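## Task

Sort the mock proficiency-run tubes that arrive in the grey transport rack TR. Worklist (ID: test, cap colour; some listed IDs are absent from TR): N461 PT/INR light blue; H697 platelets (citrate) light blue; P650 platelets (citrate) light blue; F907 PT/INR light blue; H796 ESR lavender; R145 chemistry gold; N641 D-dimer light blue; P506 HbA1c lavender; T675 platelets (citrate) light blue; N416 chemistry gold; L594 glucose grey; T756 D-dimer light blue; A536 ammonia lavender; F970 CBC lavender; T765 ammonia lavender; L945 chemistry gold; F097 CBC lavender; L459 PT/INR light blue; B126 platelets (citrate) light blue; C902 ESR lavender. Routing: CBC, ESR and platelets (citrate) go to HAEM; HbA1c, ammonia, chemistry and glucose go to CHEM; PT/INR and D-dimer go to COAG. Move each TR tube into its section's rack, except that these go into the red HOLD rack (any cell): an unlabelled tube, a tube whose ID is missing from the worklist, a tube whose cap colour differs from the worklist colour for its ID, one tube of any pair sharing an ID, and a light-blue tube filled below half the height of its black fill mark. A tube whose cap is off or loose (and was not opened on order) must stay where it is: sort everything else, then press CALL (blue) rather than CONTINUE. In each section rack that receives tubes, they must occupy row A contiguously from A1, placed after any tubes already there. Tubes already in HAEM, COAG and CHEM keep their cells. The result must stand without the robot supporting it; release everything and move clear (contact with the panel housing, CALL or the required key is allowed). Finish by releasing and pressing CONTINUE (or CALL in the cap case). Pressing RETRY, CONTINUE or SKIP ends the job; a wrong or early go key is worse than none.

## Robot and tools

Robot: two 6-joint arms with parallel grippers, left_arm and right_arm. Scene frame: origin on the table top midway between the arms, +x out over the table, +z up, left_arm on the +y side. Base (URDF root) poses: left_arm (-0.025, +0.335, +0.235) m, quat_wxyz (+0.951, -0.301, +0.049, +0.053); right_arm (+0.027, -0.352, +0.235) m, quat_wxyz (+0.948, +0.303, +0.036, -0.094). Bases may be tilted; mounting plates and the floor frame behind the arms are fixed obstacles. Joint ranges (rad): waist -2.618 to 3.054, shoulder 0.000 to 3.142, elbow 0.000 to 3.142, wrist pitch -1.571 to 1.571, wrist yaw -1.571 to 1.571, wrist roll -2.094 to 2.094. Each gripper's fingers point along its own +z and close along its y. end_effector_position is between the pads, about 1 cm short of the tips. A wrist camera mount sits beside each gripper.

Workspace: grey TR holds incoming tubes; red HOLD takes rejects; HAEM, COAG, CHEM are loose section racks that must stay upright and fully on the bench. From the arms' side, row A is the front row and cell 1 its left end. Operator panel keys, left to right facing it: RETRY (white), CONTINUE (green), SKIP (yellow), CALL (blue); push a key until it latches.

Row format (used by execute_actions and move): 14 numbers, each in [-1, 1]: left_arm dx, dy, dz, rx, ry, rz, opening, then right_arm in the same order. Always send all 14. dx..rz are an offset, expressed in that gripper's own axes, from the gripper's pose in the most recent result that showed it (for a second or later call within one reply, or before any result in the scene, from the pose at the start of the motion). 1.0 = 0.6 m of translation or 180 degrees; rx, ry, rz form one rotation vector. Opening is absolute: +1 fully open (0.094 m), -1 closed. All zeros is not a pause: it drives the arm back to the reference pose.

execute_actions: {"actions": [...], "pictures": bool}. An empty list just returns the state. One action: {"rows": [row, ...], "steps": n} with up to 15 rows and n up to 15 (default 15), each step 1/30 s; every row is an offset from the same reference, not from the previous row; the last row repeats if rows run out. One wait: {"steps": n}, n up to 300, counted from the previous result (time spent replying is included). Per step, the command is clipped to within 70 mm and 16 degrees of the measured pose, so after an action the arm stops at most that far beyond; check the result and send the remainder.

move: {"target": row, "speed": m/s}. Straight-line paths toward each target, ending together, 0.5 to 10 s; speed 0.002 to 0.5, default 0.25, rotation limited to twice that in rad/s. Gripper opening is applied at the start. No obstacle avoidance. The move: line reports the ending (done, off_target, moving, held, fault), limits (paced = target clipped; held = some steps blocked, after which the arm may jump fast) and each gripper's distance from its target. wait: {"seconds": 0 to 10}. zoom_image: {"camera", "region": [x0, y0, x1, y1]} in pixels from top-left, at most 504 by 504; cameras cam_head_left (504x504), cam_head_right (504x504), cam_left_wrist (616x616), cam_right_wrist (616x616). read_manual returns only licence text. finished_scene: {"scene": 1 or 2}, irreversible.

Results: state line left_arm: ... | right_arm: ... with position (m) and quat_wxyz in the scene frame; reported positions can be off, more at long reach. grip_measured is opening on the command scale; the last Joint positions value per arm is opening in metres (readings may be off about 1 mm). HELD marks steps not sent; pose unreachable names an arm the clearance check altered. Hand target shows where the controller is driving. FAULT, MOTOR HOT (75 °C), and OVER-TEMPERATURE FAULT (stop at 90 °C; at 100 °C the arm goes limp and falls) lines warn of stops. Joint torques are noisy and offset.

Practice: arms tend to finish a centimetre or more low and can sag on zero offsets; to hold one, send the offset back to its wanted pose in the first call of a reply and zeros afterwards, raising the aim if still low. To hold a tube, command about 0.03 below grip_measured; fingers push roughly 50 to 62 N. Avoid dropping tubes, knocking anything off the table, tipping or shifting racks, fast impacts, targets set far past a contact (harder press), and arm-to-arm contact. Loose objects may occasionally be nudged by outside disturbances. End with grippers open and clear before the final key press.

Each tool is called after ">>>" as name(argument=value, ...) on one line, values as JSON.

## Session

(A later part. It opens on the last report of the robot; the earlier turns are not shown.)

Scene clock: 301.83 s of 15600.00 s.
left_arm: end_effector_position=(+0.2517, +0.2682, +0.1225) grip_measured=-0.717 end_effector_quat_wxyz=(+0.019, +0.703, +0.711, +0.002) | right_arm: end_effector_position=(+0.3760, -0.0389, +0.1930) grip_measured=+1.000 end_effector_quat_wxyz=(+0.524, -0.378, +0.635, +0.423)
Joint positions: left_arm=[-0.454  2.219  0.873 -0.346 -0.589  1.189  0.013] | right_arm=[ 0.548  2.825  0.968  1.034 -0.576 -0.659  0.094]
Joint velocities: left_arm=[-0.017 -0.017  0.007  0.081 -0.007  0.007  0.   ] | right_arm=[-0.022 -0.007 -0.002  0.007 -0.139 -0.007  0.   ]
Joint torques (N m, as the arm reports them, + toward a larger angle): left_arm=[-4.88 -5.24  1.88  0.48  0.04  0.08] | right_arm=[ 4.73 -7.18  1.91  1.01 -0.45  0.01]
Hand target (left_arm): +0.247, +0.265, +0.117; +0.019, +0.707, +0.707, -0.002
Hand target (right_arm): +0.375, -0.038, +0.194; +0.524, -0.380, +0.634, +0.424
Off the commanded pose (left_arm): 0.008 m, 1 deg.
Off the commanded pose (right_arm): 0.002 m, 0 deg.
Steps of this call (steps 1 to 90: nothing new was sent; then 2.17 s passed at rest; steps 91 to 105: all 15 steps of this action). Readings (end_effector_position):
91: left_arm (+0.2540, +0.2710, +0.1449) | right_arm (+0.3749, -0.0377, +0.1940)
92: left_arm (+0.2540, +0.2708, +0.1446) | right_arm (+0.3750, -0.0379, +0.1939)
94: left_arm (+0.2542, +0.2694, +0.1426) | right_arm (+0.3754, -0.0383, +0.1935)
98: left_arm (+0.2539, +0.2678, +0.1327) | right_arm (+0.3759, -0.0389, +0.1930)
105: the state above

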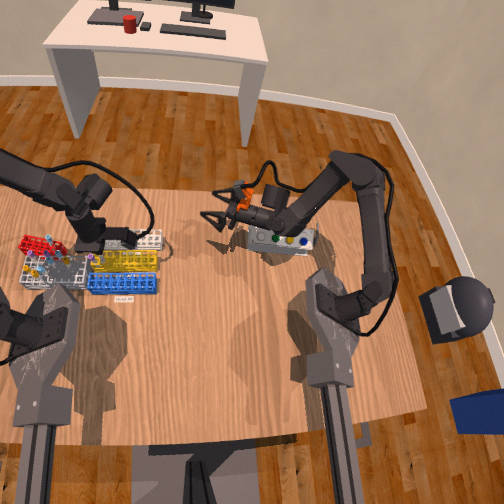

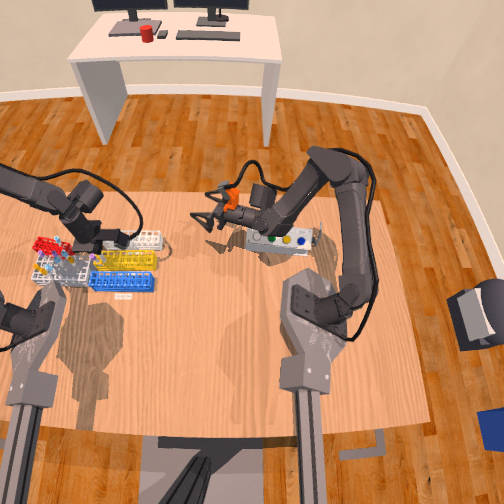

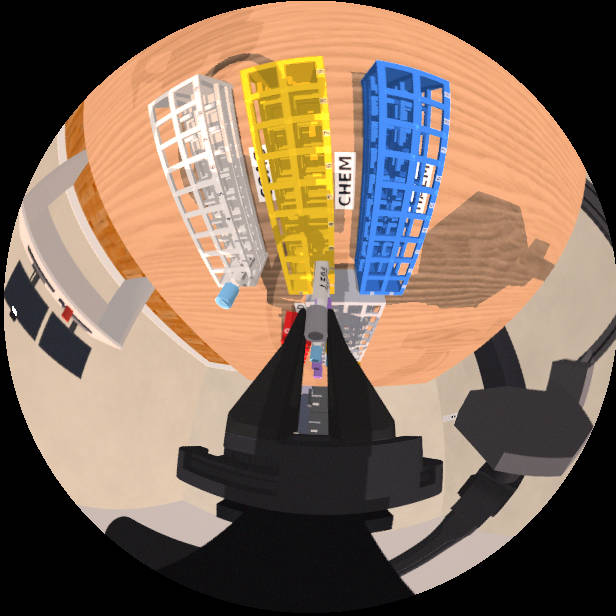

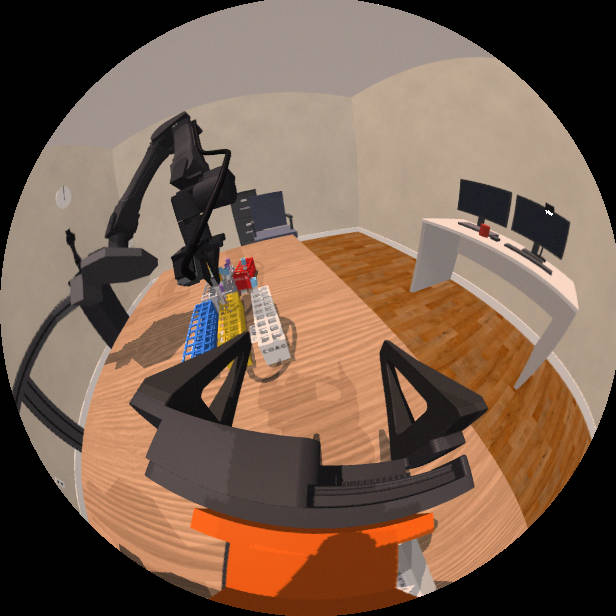

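>>> move(target=[-0.001,-0.013,0.056,0.002,0,0.003,-0.75,-0.06,0.04,0.03,-0.06,-0.02,0,1], speed=0.05)

>>> execute_actions(actions=[{"rows":[[0,0,0,0,0,0,-0.5,0,0,0,0,0,0,1]],"steps":8}], pictures=false)

>>> move(target=[0,0.01,-0.1,0.008,0.008,0,-0.5,0,0,0,0,0,0,1], speed=0.15)

>>> move(target=[0.172,-0.032,0.042,-0.003,-0.004,0,-0.5,0,0,0,0,0,0,1], speed=0.2)

>>> zoom_image(camera="cam_left_wrist", region=[220, 180, 420, 380])

Scene clock: 312.57 s of 15600.00 s.
left_arm: end_effector_position=(+0.2542, +0.2677, +0.0963) grip_measured=-0.717 end_effector_quat_wxyz=(+0.026, +0.701, +0.713, +0.006) | right_arm: end_effector_position=(+0.3579, -0.0169, +0.2100) grip_measured=+1.000 end_effector_quat_wxyz=(-0.489, +0.407, -0.597, -0.488)
Joint positions: left_arm=[-0.401  2.288  0.85  -0.201 -0.595  1.258  0.013] | right_arm=[ 0.583  2.812  1.039  0.859 -0.702 -0.659  0.094]
Joint velocities: left_arm=[-0.002 -0.007  0.002  0.066 -0.051 -0.022 -0.   ] | right_arm=[-0.002 -0.012  0.012  0.007 -0.081  0.051  0.   ]
Joint torques (N m, as the arm reports them, + toward a larger angle): left_arm=[-4.79 -5.02  1.13  0.52 -0.02  0.03] | right_arm=[ 5.82 -9.17  4.1   0.87 -0.71 -0.01]
Hand target (left_arm): +0.244, +0.267, +0.089; +0.016, +0.706, +0.708, +0.000
Hand target (right_arm): +0.365, -0.013, +0.230; +0.505, -0.413, +0.577, +0.492
Off the commanded pose (left_arm): 0.012 m, 1 deg.
Off the commanded pose (right_arm): 0.022 m, 3 deg.
After step 90, 5.37 s passed at rest.
move: off_target (left_arm, right_arm)

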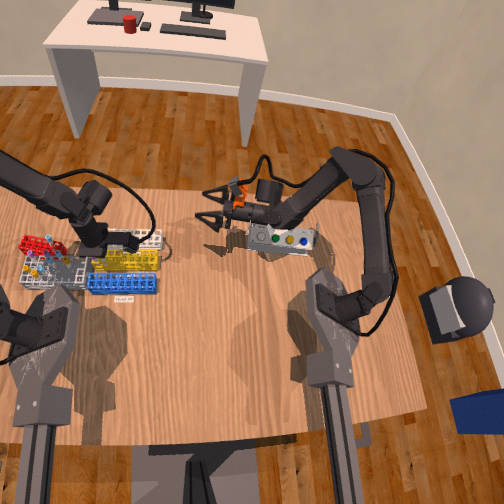

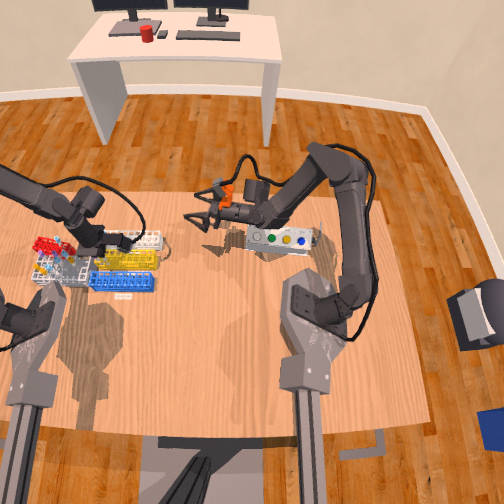

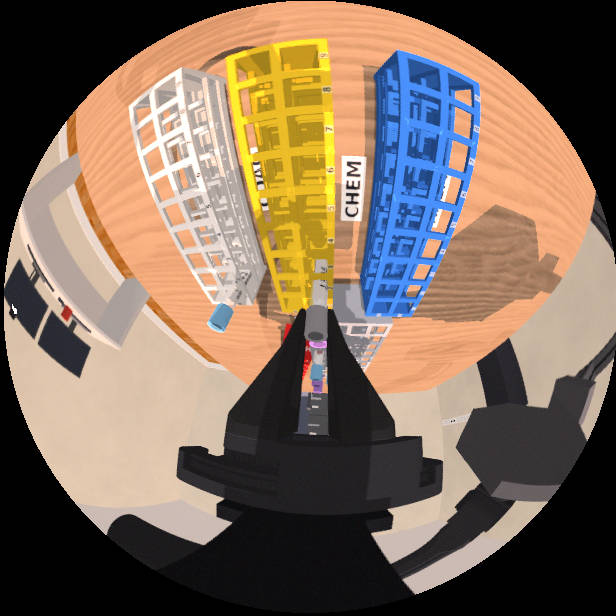

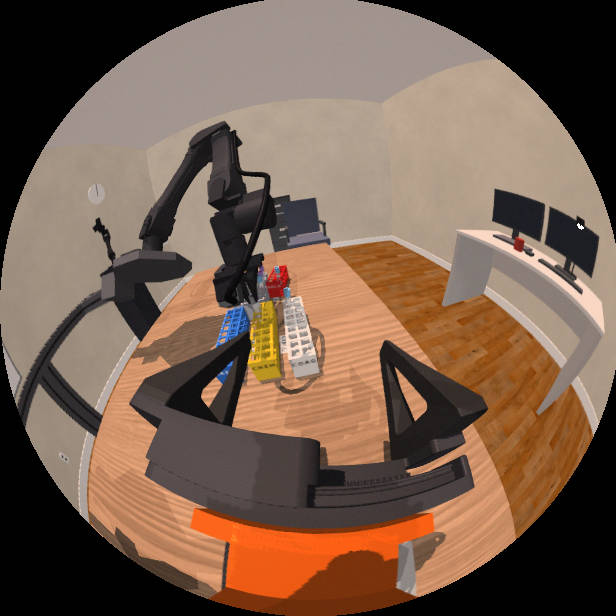

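Scene clock: 312.83 s of 15600.00 s.
left_arm: end_effector_position=(+0.2542, +0.2677, +0.0963) grip_measured=-0.502 end_effector_quat_wxyz=(+0.026, +0.701, +0.713, +0.006) | right_arm: end_effector_position=(+0.3592, -0.0181, +0.2089) grip_measured=+1.000 end_effector_quat_wxyz=(-0.489, +0.405, -0.599, -0.487)
Joint positions: left_arm=[-0.401  2.288  0.85  -0.201 -0.595  1.258  0.023] | right_arm=[ 0.579  2.812  1.039  0.859 -0.7   -0.659  0.094]
Joint velocities: left_arm=[ 0.017 -0.002  0.007  0.051 -0.037 -0.007 -0.   ] | right_arm=[-0.017 -0.002 -0.027  0.022  0.066 -0.007  0.   ]
Joint torques (N m, as the arm reports them, + toward a larger angle): left_arm=[-5.32 -6.65  2.28  0.4   0.04  0.01] | right_arm=[ 4.83 -7.47  2.22  0.93 -0.5  -0.02]
Hand target (left_arm): +0.254, +0.268, +0.096; +0.026, +0.701, +0.713, +0.006
Hand target (right_arm): +0.358, -0.017, +0.210; +0.489, -0.407, +0.597, +0.488
Off the commanded pose (left_arm): 0.000 m, 0 deg.
Off the commanded pose (right_arm): 0.002 m, 0 deg.
Steps of this call (steps 1 to 8: all 8 steps of this action). Readings (end_effector_position):
1: left_arm (+0.2542, +0.2677, +0.0963) | right_arm (+0.3579, -0.0169, +0.2100)
2: left_arm (+0.2542, +0.2677, +0.0963) | right_arm (+0.3581, -0.0171, +0.2098)
4: left_arm (+0.2542, +0.2677, +0.0963) | right_arm (+0.3586, -0.0176, +0.2094)
8: the state above

Scene clock: 314.20 s of 15600.00 s.
left_arm: end_effector_position=(+0.2529, +0.2717, +0.1487) grip_measured=-0.502 end_effector_quat_wxyz=(+0.001, +0.701, +0.713, +0.003) | right_arm: end_effector_position=(+0.3606, -0.0194, +0.2077) grip_measured=+1.000 end_effector_quat_wxyz=(+0.489, -0.404, +0.602, +0.486)
Joint positions: left_arm=[-0.502  2.176  0.938 -0.526 -0.597  1.105  0.023] | right_arm=[ 0.574  2.812  1.039  0.859 -0.697 -0.659  0.094]
Joint velocities: left_arm=[-0.002  0.007 -0.002  0.081 -0.007 -0.037  0.001] | right_arm=[ 0.007 -0.012 -0.007  0.007  0.022 -0.007  0.   ]
Joint torques (N m, as the arm reports them, + toward a larger angle): left_arm=[-6.21 -7.34  4.55  0.05  0.01 -0.07] | right_arm=[ 4.87 -7.39  2.2   0.94 -0.46  0.  ]
Hand target (left_arm): +0.258, +0.269, +0.157; +0.009, +0.701, +0.713, +0.006
Hand target (right_arm): +0.359, -0.018, +0.209; +0.489, -0.405, +0.599, +0.487
Off the commanded pose (left_arm): 0.009 m, 1 deg.
Off the commanded pose (right_arm): 0.002 m, 0 deg.
move: done

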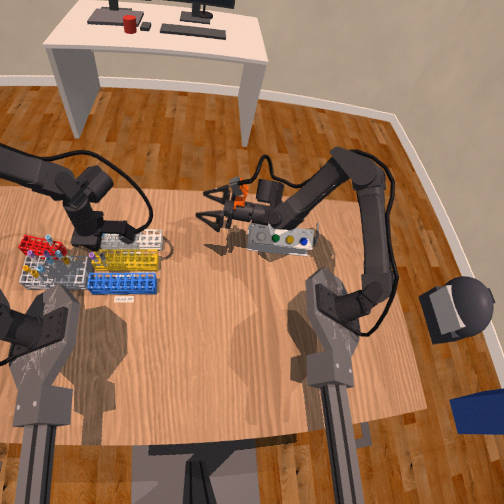

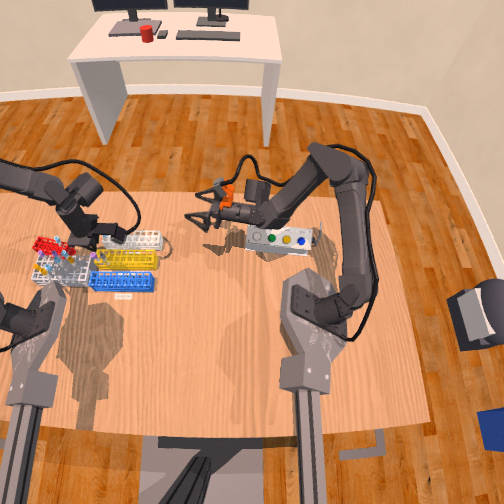

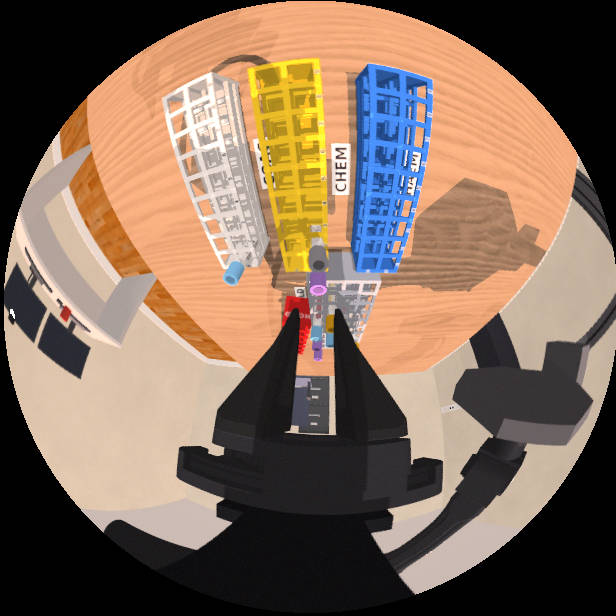

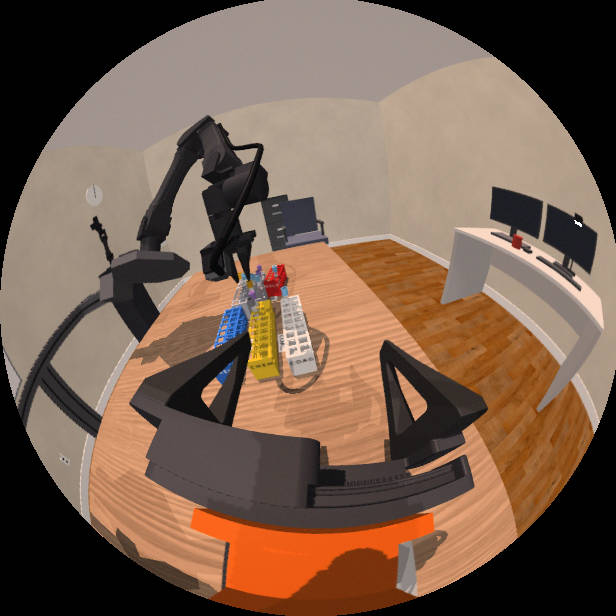

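Scene clock: 315.37 s of 15600.00 s.
left_arm: end_effector_position=(+0.2344, +0.3775, +0.1216) grip_measured=-0.502 end_effector_quat_wxyz=(-0.004, +0.702, +0.712, +0.003) | right_arm: end_effector_position=(+0.3621, -0.0207, +0.2065) grip_measured=+1.000 end_effector_quat_wxyz=(+0.489, -0.402, +0.604, +0.485)
Joint positions: left_arm=[-0.153  1.901  0.705 -0.331 -0.629  1.527  0.023] | right_arm=[ 0.57   2.812  1.039  0.859 -0.695 -0.659  0.094]
Joint velocities: left_arm=[-0.002  0.002 -0.002 -0.081  0.007 -0.022 -0.   ] | right_arm=[ 0.012 -0.007  0.007 -0.007  0.022 -0.066  0.   ]
Joint torques (N m, as the arm reports them, + toward a larger angle): left_arm=[-4.18 -7.18  1.26  0.39  0.09  0.09] | right_arm=[ 4.87 -7.51  2.3   0.93 -0.45 -0.02]
Hand target (left_arm): +0.234, +0.377, +0.124; +0.006, +0.701, +0.713, +0.003
Hand target (right_arm): +0.361, -0.019, +0.208; +0.489, -0.403, +0.602, +0.486
Off the commanded pose (left_arm): 0.004 m, 1 deg.
Off the commanded pose (right_arm): 0.002 m, 0 deg.
move: done

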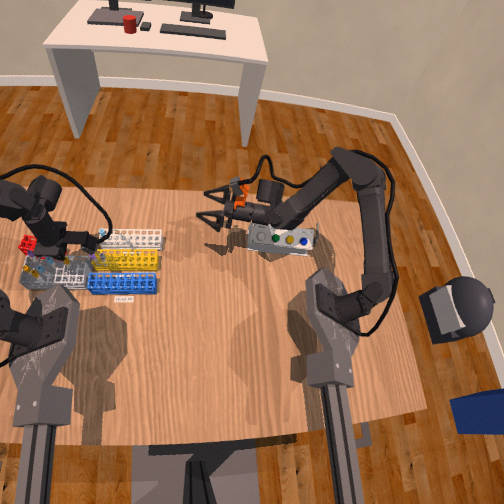

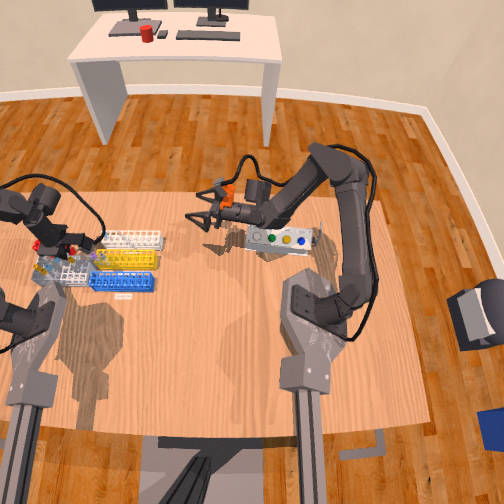

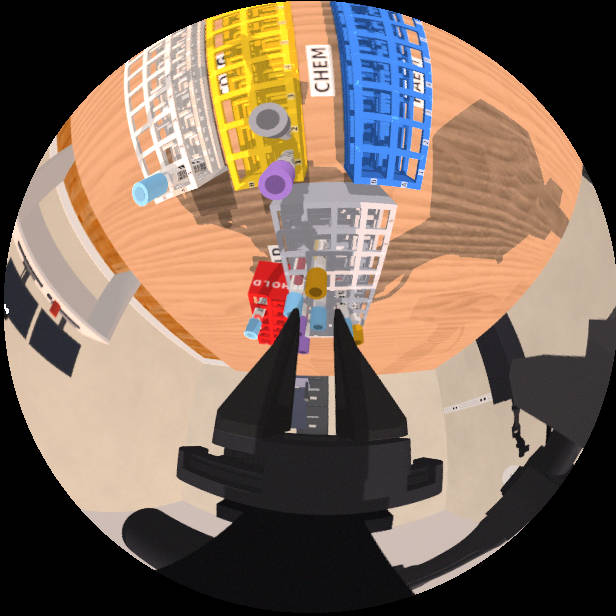

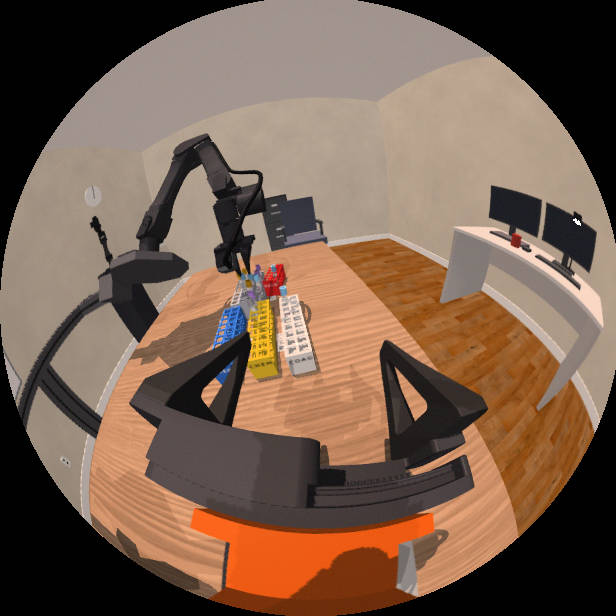

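Region (220, 180, 420, 380) of cam_left_wrist's 616x616 image, scaled by 2.520, with more detail than that image has.

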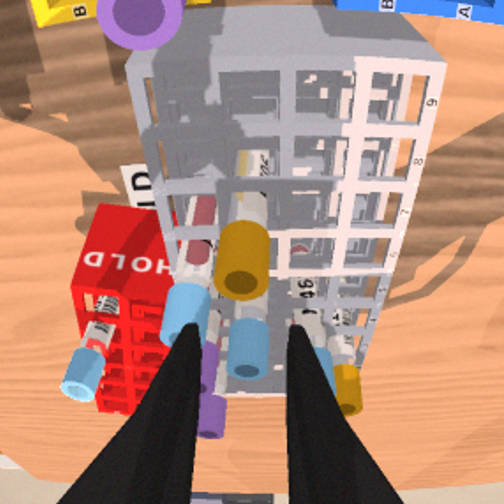

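>>> execute_actions(actions=[])

>>> zoom_image(camera="cam_left_wrist", region=[220,180,420,380])

Scene clock: 340.37 s of 15600.00 s.
left_arm: end_effector_position=(+0.2349, +0.3774, +0.1216) grip_measured=-0.502 end_effector_quat_wxyz=(-0.003, +0.703, +0.711, +0.004) | right_arm: end_effector_position=(+0.3621, -0.0207, +0.2065) grip_measured=+1.000 end_effector_quat_wxyz=(+0.489, -0.402, +0.604, +0.485)
Joint positions: left_arm=[-0.153  1.901  0.705 -0.328 -0.629  1.531  0.023] | right_arm=[ 0.57   2.812  1.039  0.859 -0.695 -0.659  0.094]
Joint velocities: left_arm=[-0.007  0.002 -0.002 -0.007  0.007 -0.051 -0.001] | right_arm=[-0.017  0.002  0.002 -0.037  0.022 -0.037  0.   ]
Joint torques (N m, as the arm reports them, + toward a larger angle): left_arm=[-4.29 -7.31  1.28  0.37  0.14  0.08] | right_arm=[ 4.84 -7.42  2.22  0.93 -0.49 -0.02]
Hand target (left_arm): +0.234, +0.377, +0.124; +0.006, +0.701, +0.713, +0.003
Hand target (right_arm): +0.361, -0.019, +0.208; +0.489, -0.403, +0.602, +0.486
Off the commanded pose (left_arm): 0.004 m, 1 deg.
Off the commanded pose (right_arm): 0.002 m, 0 deg.
Steps of this call (steps 1 to 90: nothing new was sent; then 22.00 s passed at rest). Readings (end_effector_position):
1: left_arm (+0.2345, +0.3775, +0.1216) | right_arm (+0.3621, -0.0207, +0.2065)
2: left_arm (+0.2346, +0.3774, +0.1216) | right_arm (+0.3621, -0.0207, +0.2065)
4: left_arm (+0.2347, +0.3774, +0.1216) | right_arm (+0.3621, -0.0207, +0.2065)
8: left_arm (+0.2348, +0.3774, +0.1216) | right_arm (+0.3621, -0.0207, +0.2065)
90: the state above

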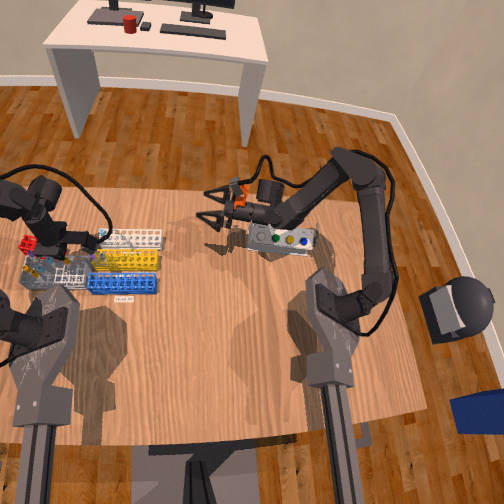

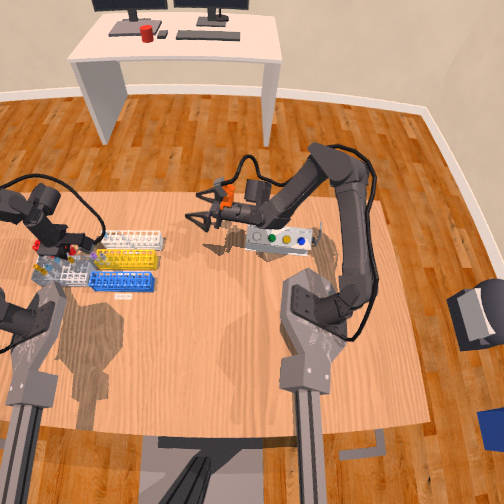

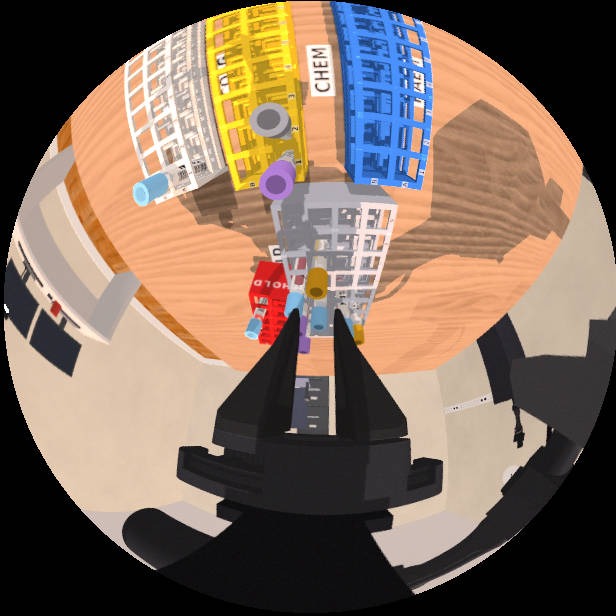

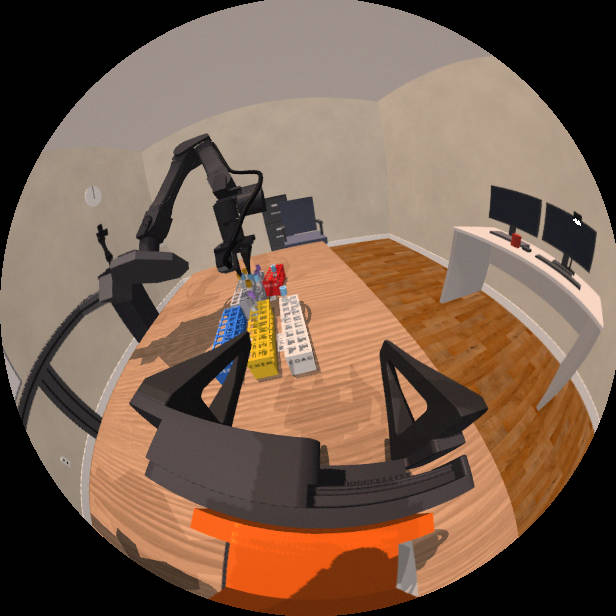

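Region (220, 180, 420, 380) of cam_left_wrist's 616x616 image, scaled by 2.520, with more detail than that image has.

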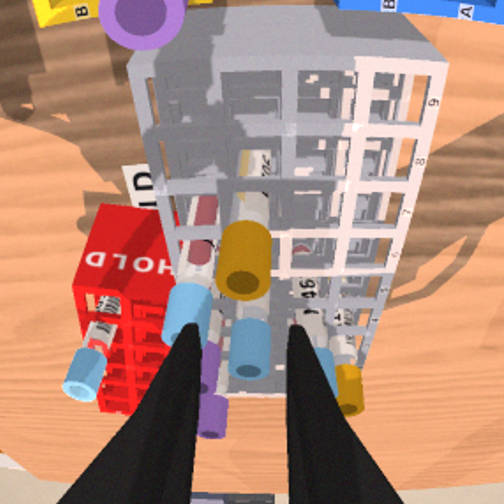

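>>> move(target=[-0.007,-0.015,0.068,0,-0.004,0.003,-0.47,0,0,0,0,0,0,1], speed=0.07)

>>> execute_actions(actions=[{"rows":[[0,0,0,0,0,0,-0.75,0,0,0,0,0,0,1]],"steps":12}], pictures=false)

>>> move(target=[0,0.012,-0.19,0,0,0,-0.75,-0.02,0,0,0,0,0,1], speed=0.1)

>>> zoom_image(camera="cam_left_wrist", region=[230,190,390,350])

Scene clock: 347.60 s of 15600.00 s.
left_arm: end_effector_position=(+0.2347, +0.3801, +0.0866) grip_measured=-0.472 end_effector_quat_wxyz=(+0.001, +0.700, +0.714, +0.014) | right_arm: end_effector_position=(+0.3635, -0.0220, +0.2052) grip_measured=+1.000 end_effector_quat_wxyz=(+0.489, -0.400, +0.606, +0.484)
Joint positions: left_arm=[-0.068  1.999  0.656 -0.095 -0.629  1.642  0.025] | right_arm=[ 0.565  2.812  1.039  0.859 -0.693 -0.659  0.094]
Joint velocities: left_arm=[-0.002 -0.007 -0.012  0.007 -0.051 -0.037 -0.   ] | right_arm=[-0.007  0.012 -0.002 -0.007 -0.037 -0.081  0.   ]
Joint torques (N m, as the arm reports them, + toward a larger angle): left_arm=[-4.   -4.34  0.44  0.39  0.11  0.02] | right_arm=[ 4.84 -7.5   2.18  0.93 -0.46 -0.01]
Hand target (left_arm): +0.225, +0.374, +0.081; +0.000, +0.706, +0.708, -0.000
Hand target (right_arm): +0.362, -0.021, +0.206; +0.489, -0.402, +0.604, +0.485
Off the commanded pose (left_arm): 0.012 m, 2 deg.
Off the commanded pose (right_arm): 0.002 m, 0 deg.
After step 90, 3.07 s passed at rest.
move: off_target (left_arm)

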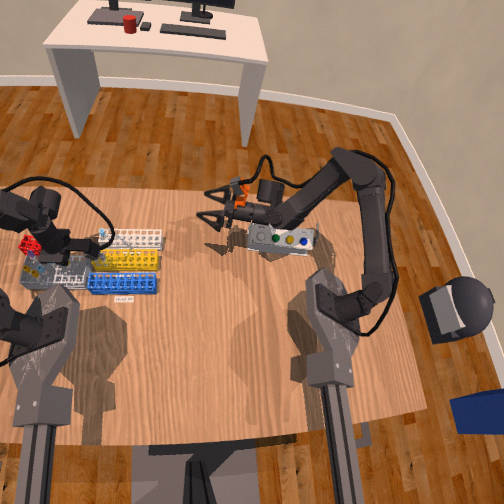

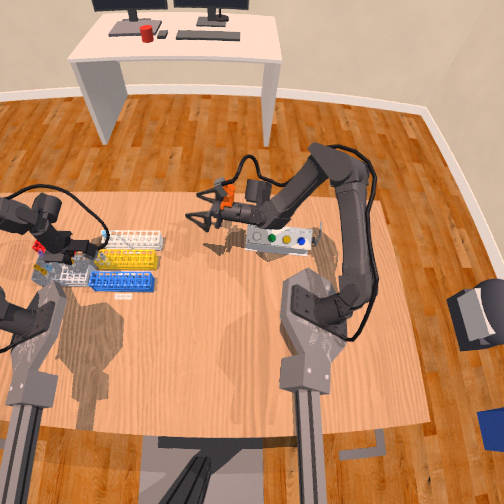

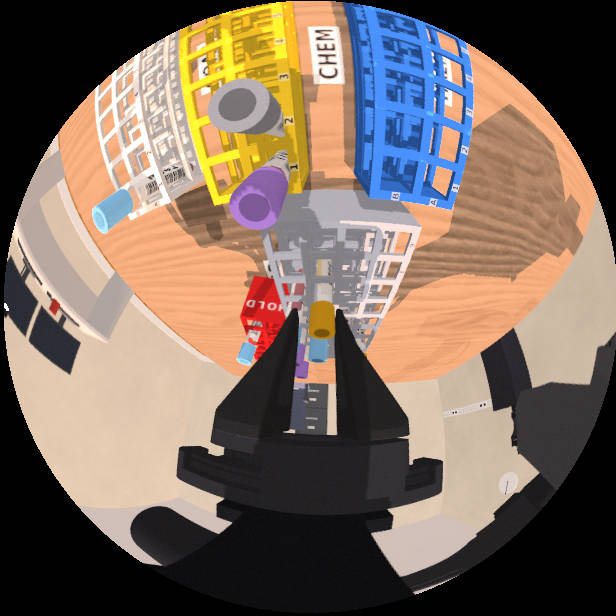

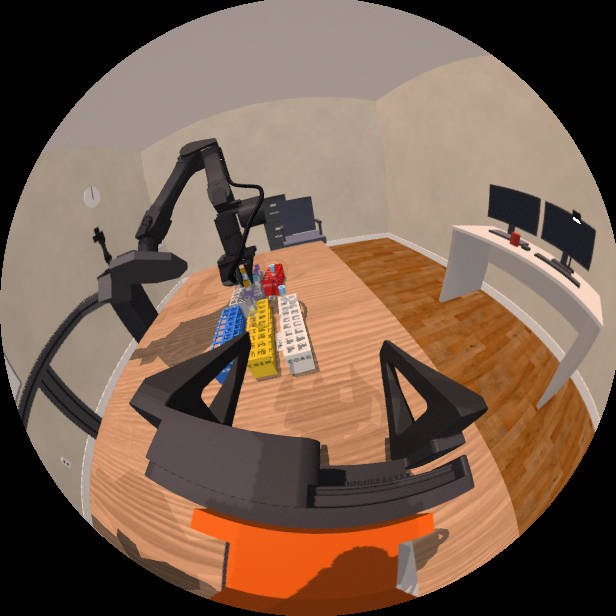

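Scene clock: 348.00 s of 15600.00 s.
left_arm: end_effector_position=(+0.2347, +0.3801, +0.0866) grip_measured=-0.717 end_effector_quat_wxyz=(+0.001, +0.700, +0.714, +0.014) | right_arm: end_effector_position=(+0.3649, -0.0234, +0.2040) grip_measured=+1.000 end_effector_quat_wxyz=(+0.489, -0.398, +0.608, +0.482)
Joint positions: left_arm=[-0.068  1.999  0.656 -0.095 -0.629  1.643  0.013] | right_arm=[ 0.561  2.812  1.039  0.859 -0.69  -0.659  0.094]
Joint velocities: left_arm=[-0.007  0.002 -0.017  0.037 -0.022  0.022  0.002] | right_arm=[-0.012  0.002  0.002 -0.007 -0.066 -0.037  0.   ]
Joint torques (N m, as the arm reports them, + toward a larger angle): left_arm=[-4.34 -5.72  1.66  0.31 -0.02 -0.01] | right_arm=[ 4.97 -7.39  2.2   0.89 -0.48 -0.01]
Hand target (left_arm): +0.235, +0.380, +0.087; +0.001, +0.700, +0.714, +0.014
Hand target (right_arm): +0.363, -0.022, +0.205; +0.489, -0.400, +0.606, +0.484
Off the commanded pose (left_arm): 0.000 m, 0 deg.
Off the commanded pose (right_arm): 0.002 m, 0 deg.
Steps of this call (steps 1 to 12: all 12 steps of this action). Readings (end_effector_position):
1: left_arm (+0.2347, +0.3801, +0.0866) | right_arm (+0.3636, -0.0222, +0.2051)
2: left_arm (+0.2347, +0.3801, +0.0866) | right_arm (+0.3637, -0.0223, +0.2050)
4: left_arm (+0.2347, +0.3801, +0.0866) | right_arm (+0.3643, -0.0228, +0.2046)
8: left_arm (+0.2347, +0.3801, +0.0866) | right_arm (+0.3649, -0.0234, +0.2040)
12: the state above

Scene clock: 350.00 s of 15600.00 s.
left_arm: end_effector_position=(+0.2351, +0.3784, +0.1916) grip_measured=-0.717 end_effector_quat_wxyz=(-0.007, +0.701, +0.713, +0.009) | right_arm: end_effector_position=(+0.3663, -0.0244, +0.2011) grip_measured=+1.000 end_effector_quat_wxyz=(+0.483, -0.392, +0.617, +0.481)
Joint positions: left_arm=[-0.316  1.745  0.816 -0.718 -0.639  1.322  0.013] | right_arm=[ 0.558  2.812  1.039  0.855 -0.677 -0.645  0.094]
Joint velocities: left_arm=[ 0.007  0.012  0.007  0.007 -0.081 -0.037  0.001] | right_arm=[ 0.007  0.012 -0.007 -0.022  0.022  0.007  0.   ]
Joint torques (N m, as the arm reports them, + toward a larger angle): left_arm=[-5.31 -6.27  5.11  0.02 -0.06 -0.08] | right_arm=[ 5.97 -9.75  1.64  0.82 -0.48  0.05]
Hand target (left_arm): +0.241, +0.378, +0.201; +0.003, +0.700, +0.714, +0.014
Hand target (right_arm): +0.367, -0.023, +0.215; +0.489, -0.398, +0.608, +0.482
Off the commanded pose (left_arm): 0.010 m, 1 deg.
Off the commanded pose (right_arm): 0.015 m, 1 deg.
move: off_target (right_arm)

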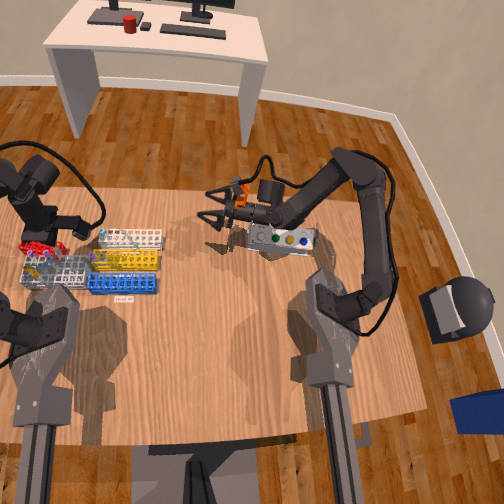

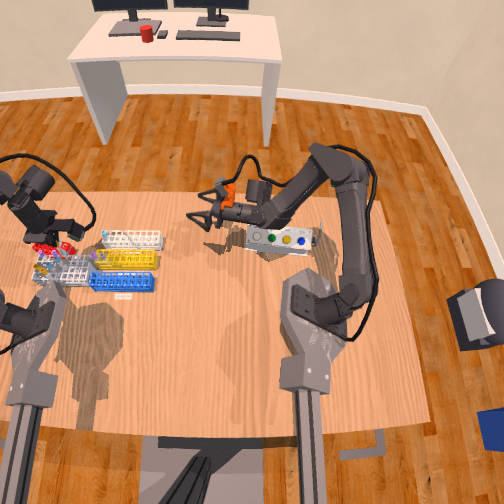

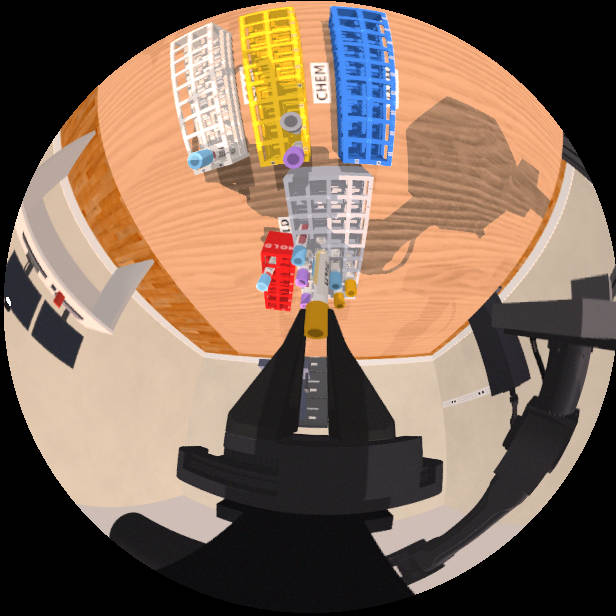

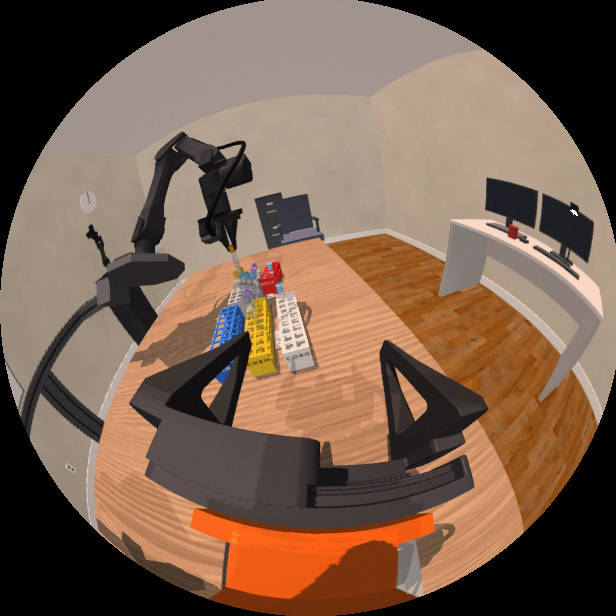

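Region (230, 190, 390, 350) of cam_left_wrist's 616x616 image, scaled by 3.150, with more detail than that image has.

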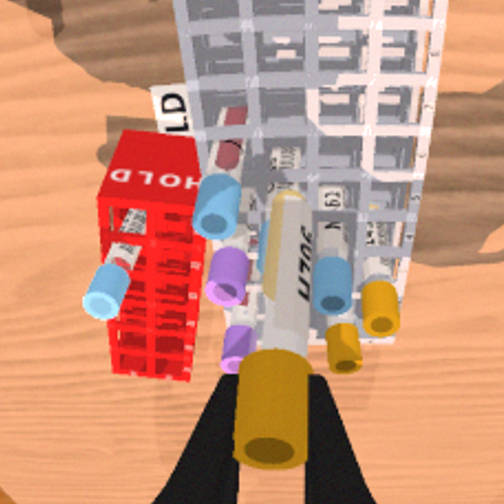

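>>> move(target=[0.07,0.118,-0.04,0,-0.007,0.005,-0.75,-0.06,0.04,0.03,-0.04,-0.02,0,1], speed=0.12)

>>> move(target=[-0.004,-0.008,0.085,0,0,0,-0.75,0,0,0,0,0,0,1], speed=0.1)

>>> zoom_image(camera="cam_left_wrist", region=[250,200,390,340])

Scene clock: 360.37 s of 15600.00 s.
left_arm: end_effector_position=(+0.3070, +0.4239, +0.2175) grip_measured=-0.717 end_effector_quat_wxyz=(+0.003, +0.700, +0.714, +0.014) | right_arm: end_effector_position=(+0.3484, -0.0051, +0.2212) grip_measured=+1.000 end_effector_quat_wxyz=(+0.463, -0.402, +0.589, +0.526)
Joint positions: left_arm=[-0.207  1.818  1.152 -0.871 -0.639  1.472  0.013] | right_arm=[ 0.614  2.812  1.069  0.81  -0.746 -0.592  0.094]
Joint velocities: left_arm=[-0.012  0.007  0.012 -0.037  0.022 -0.007 -0.001] | right_arm=[-0.012 -0.007 -0.007 -0.022  0.051  0.022  0.   ]
Joint torques (N m, as the arm reports them, + toward a larger angle): left_arm=[-4.63 -4.83  5.39  0.05  0.08  0.06] | right_arm=[ 5.69 -9.08  4.34  0.83 -0.74  0.03]
Hand target (left_arm): +0.306, +0.420, +0.216; -0.000, +0.706, +0.708, +0.001
Hand target (right_arm): +0.355, -0.001, +0.240; +0.476, -0.407, +0.570, +0.531
Off the commanded pose (left_arm): 0.003 m, 2 deg.
Off the commanded pose (right_arm): 0.021 m, 3 deg.
After step 90, 6.07 s passed at rest.
move: off_target (right_arm)

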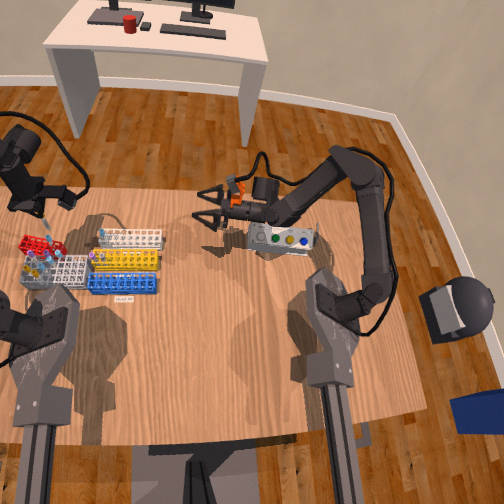

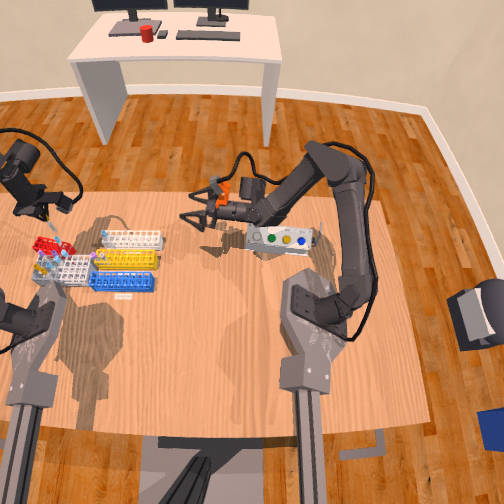

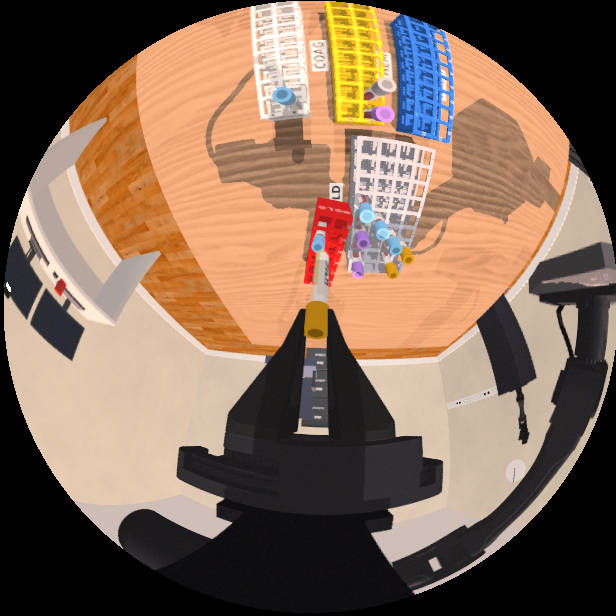

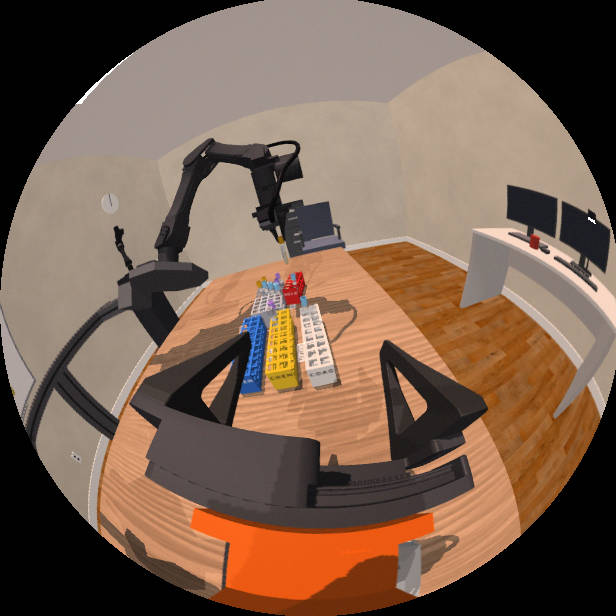

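Scene clock: 361.47 s of 15600.00 s.
left_arm: end_effector_position=(+0.3067, +0.4270, +0.1726) grip_measured=-0.717 end_effector_quat_wxyz=(+0.005, +0.694, +0.720, +0.021) | right_arm: end_effector_position=(+0.3499, -0.0064, +0.2201) grip_measured=+1.000 end_effector_quat_wxyz=(+0.463, -0.400, +0.592, +0.525)
Joint positions: left_arm=[-0.119  1.861  1.047 -0.641 -0.639  1.575  0.013] | right_arm=[ 0.61   2.812  1.069  0.81  -0.744 -0.592  0.094]
Joint velocities: left_arm=[-0.002 -0.022 -0.002 -0.066 -0.081  0.066  0.   ] | right_arm=[-0.002  0.022 -0.007  0.007 -0.037 -0.007  0.   ]
Joint torques (N m, as the arm reports them, + toward a larger angle): left_arm=[-4.7  -5.35  2.79  0.46  0.01 -0.01] | right_arm=[ 4.75 -7.57  2.47  0.93 -0.49  0.01]
Hand target (left_arm): +0.303, +0.422, +0.166; +0.002, +0.699, +0.715, +0.015
Hand target (right_arm): +0.348, -0.005, +0.221; +0.463, -0.402, +0.590, +0.526
Off the commanded pose (left_arm): 0.009 m, 1 deg.
Off the commanded pose (right_arm): 0.002 m, 0 deg.
move: done

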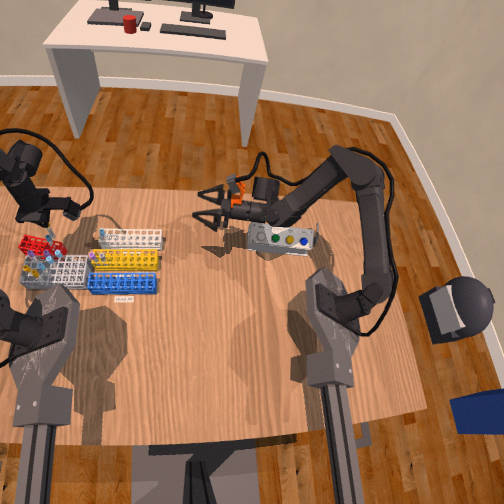

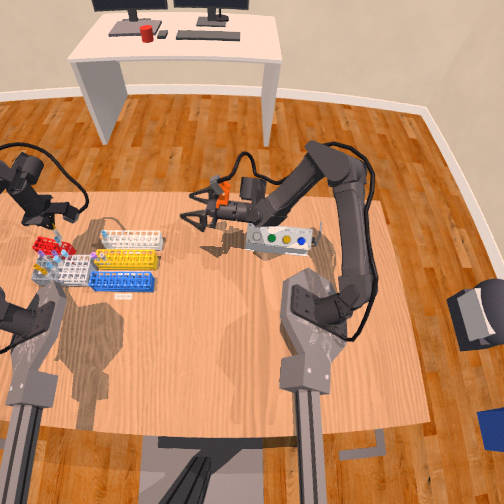

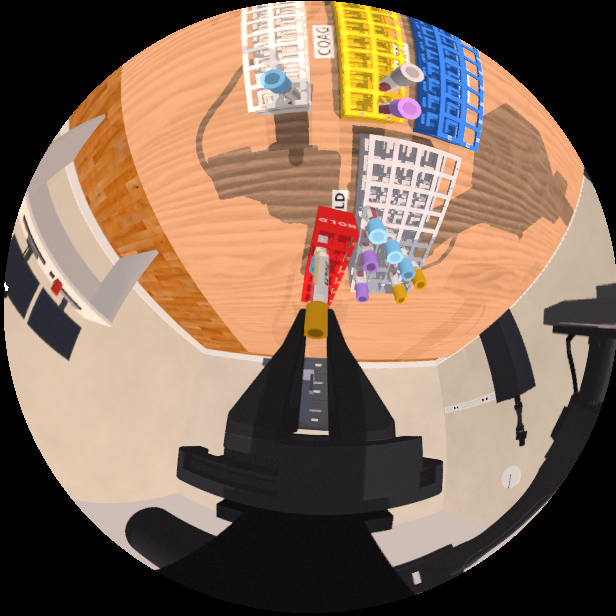

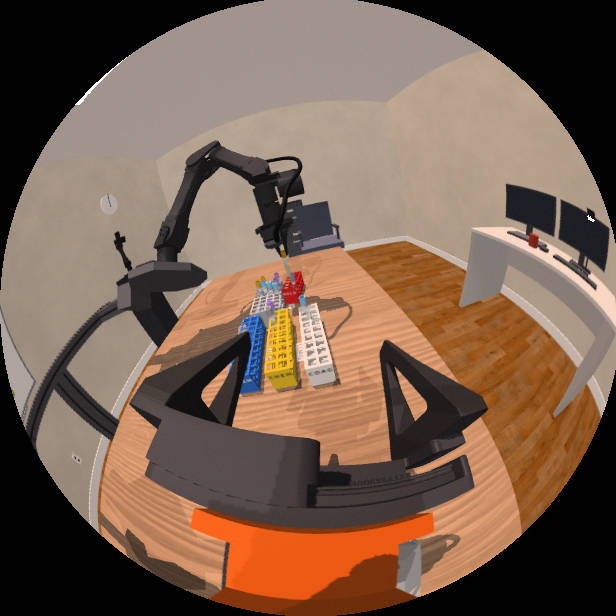

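Region (250, 200, 390, 340) of cam_left_wrist's 616x616 image, scaled by 3.600, with more detail than that image has.

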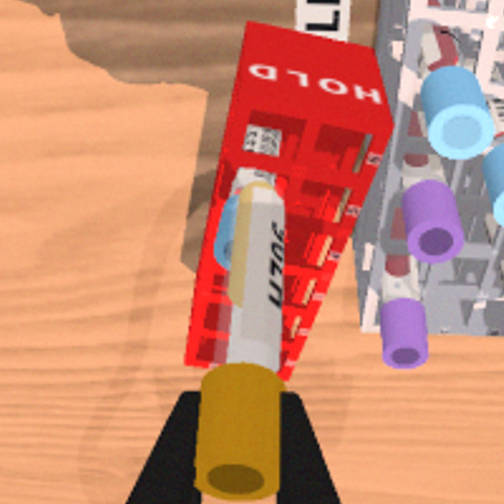

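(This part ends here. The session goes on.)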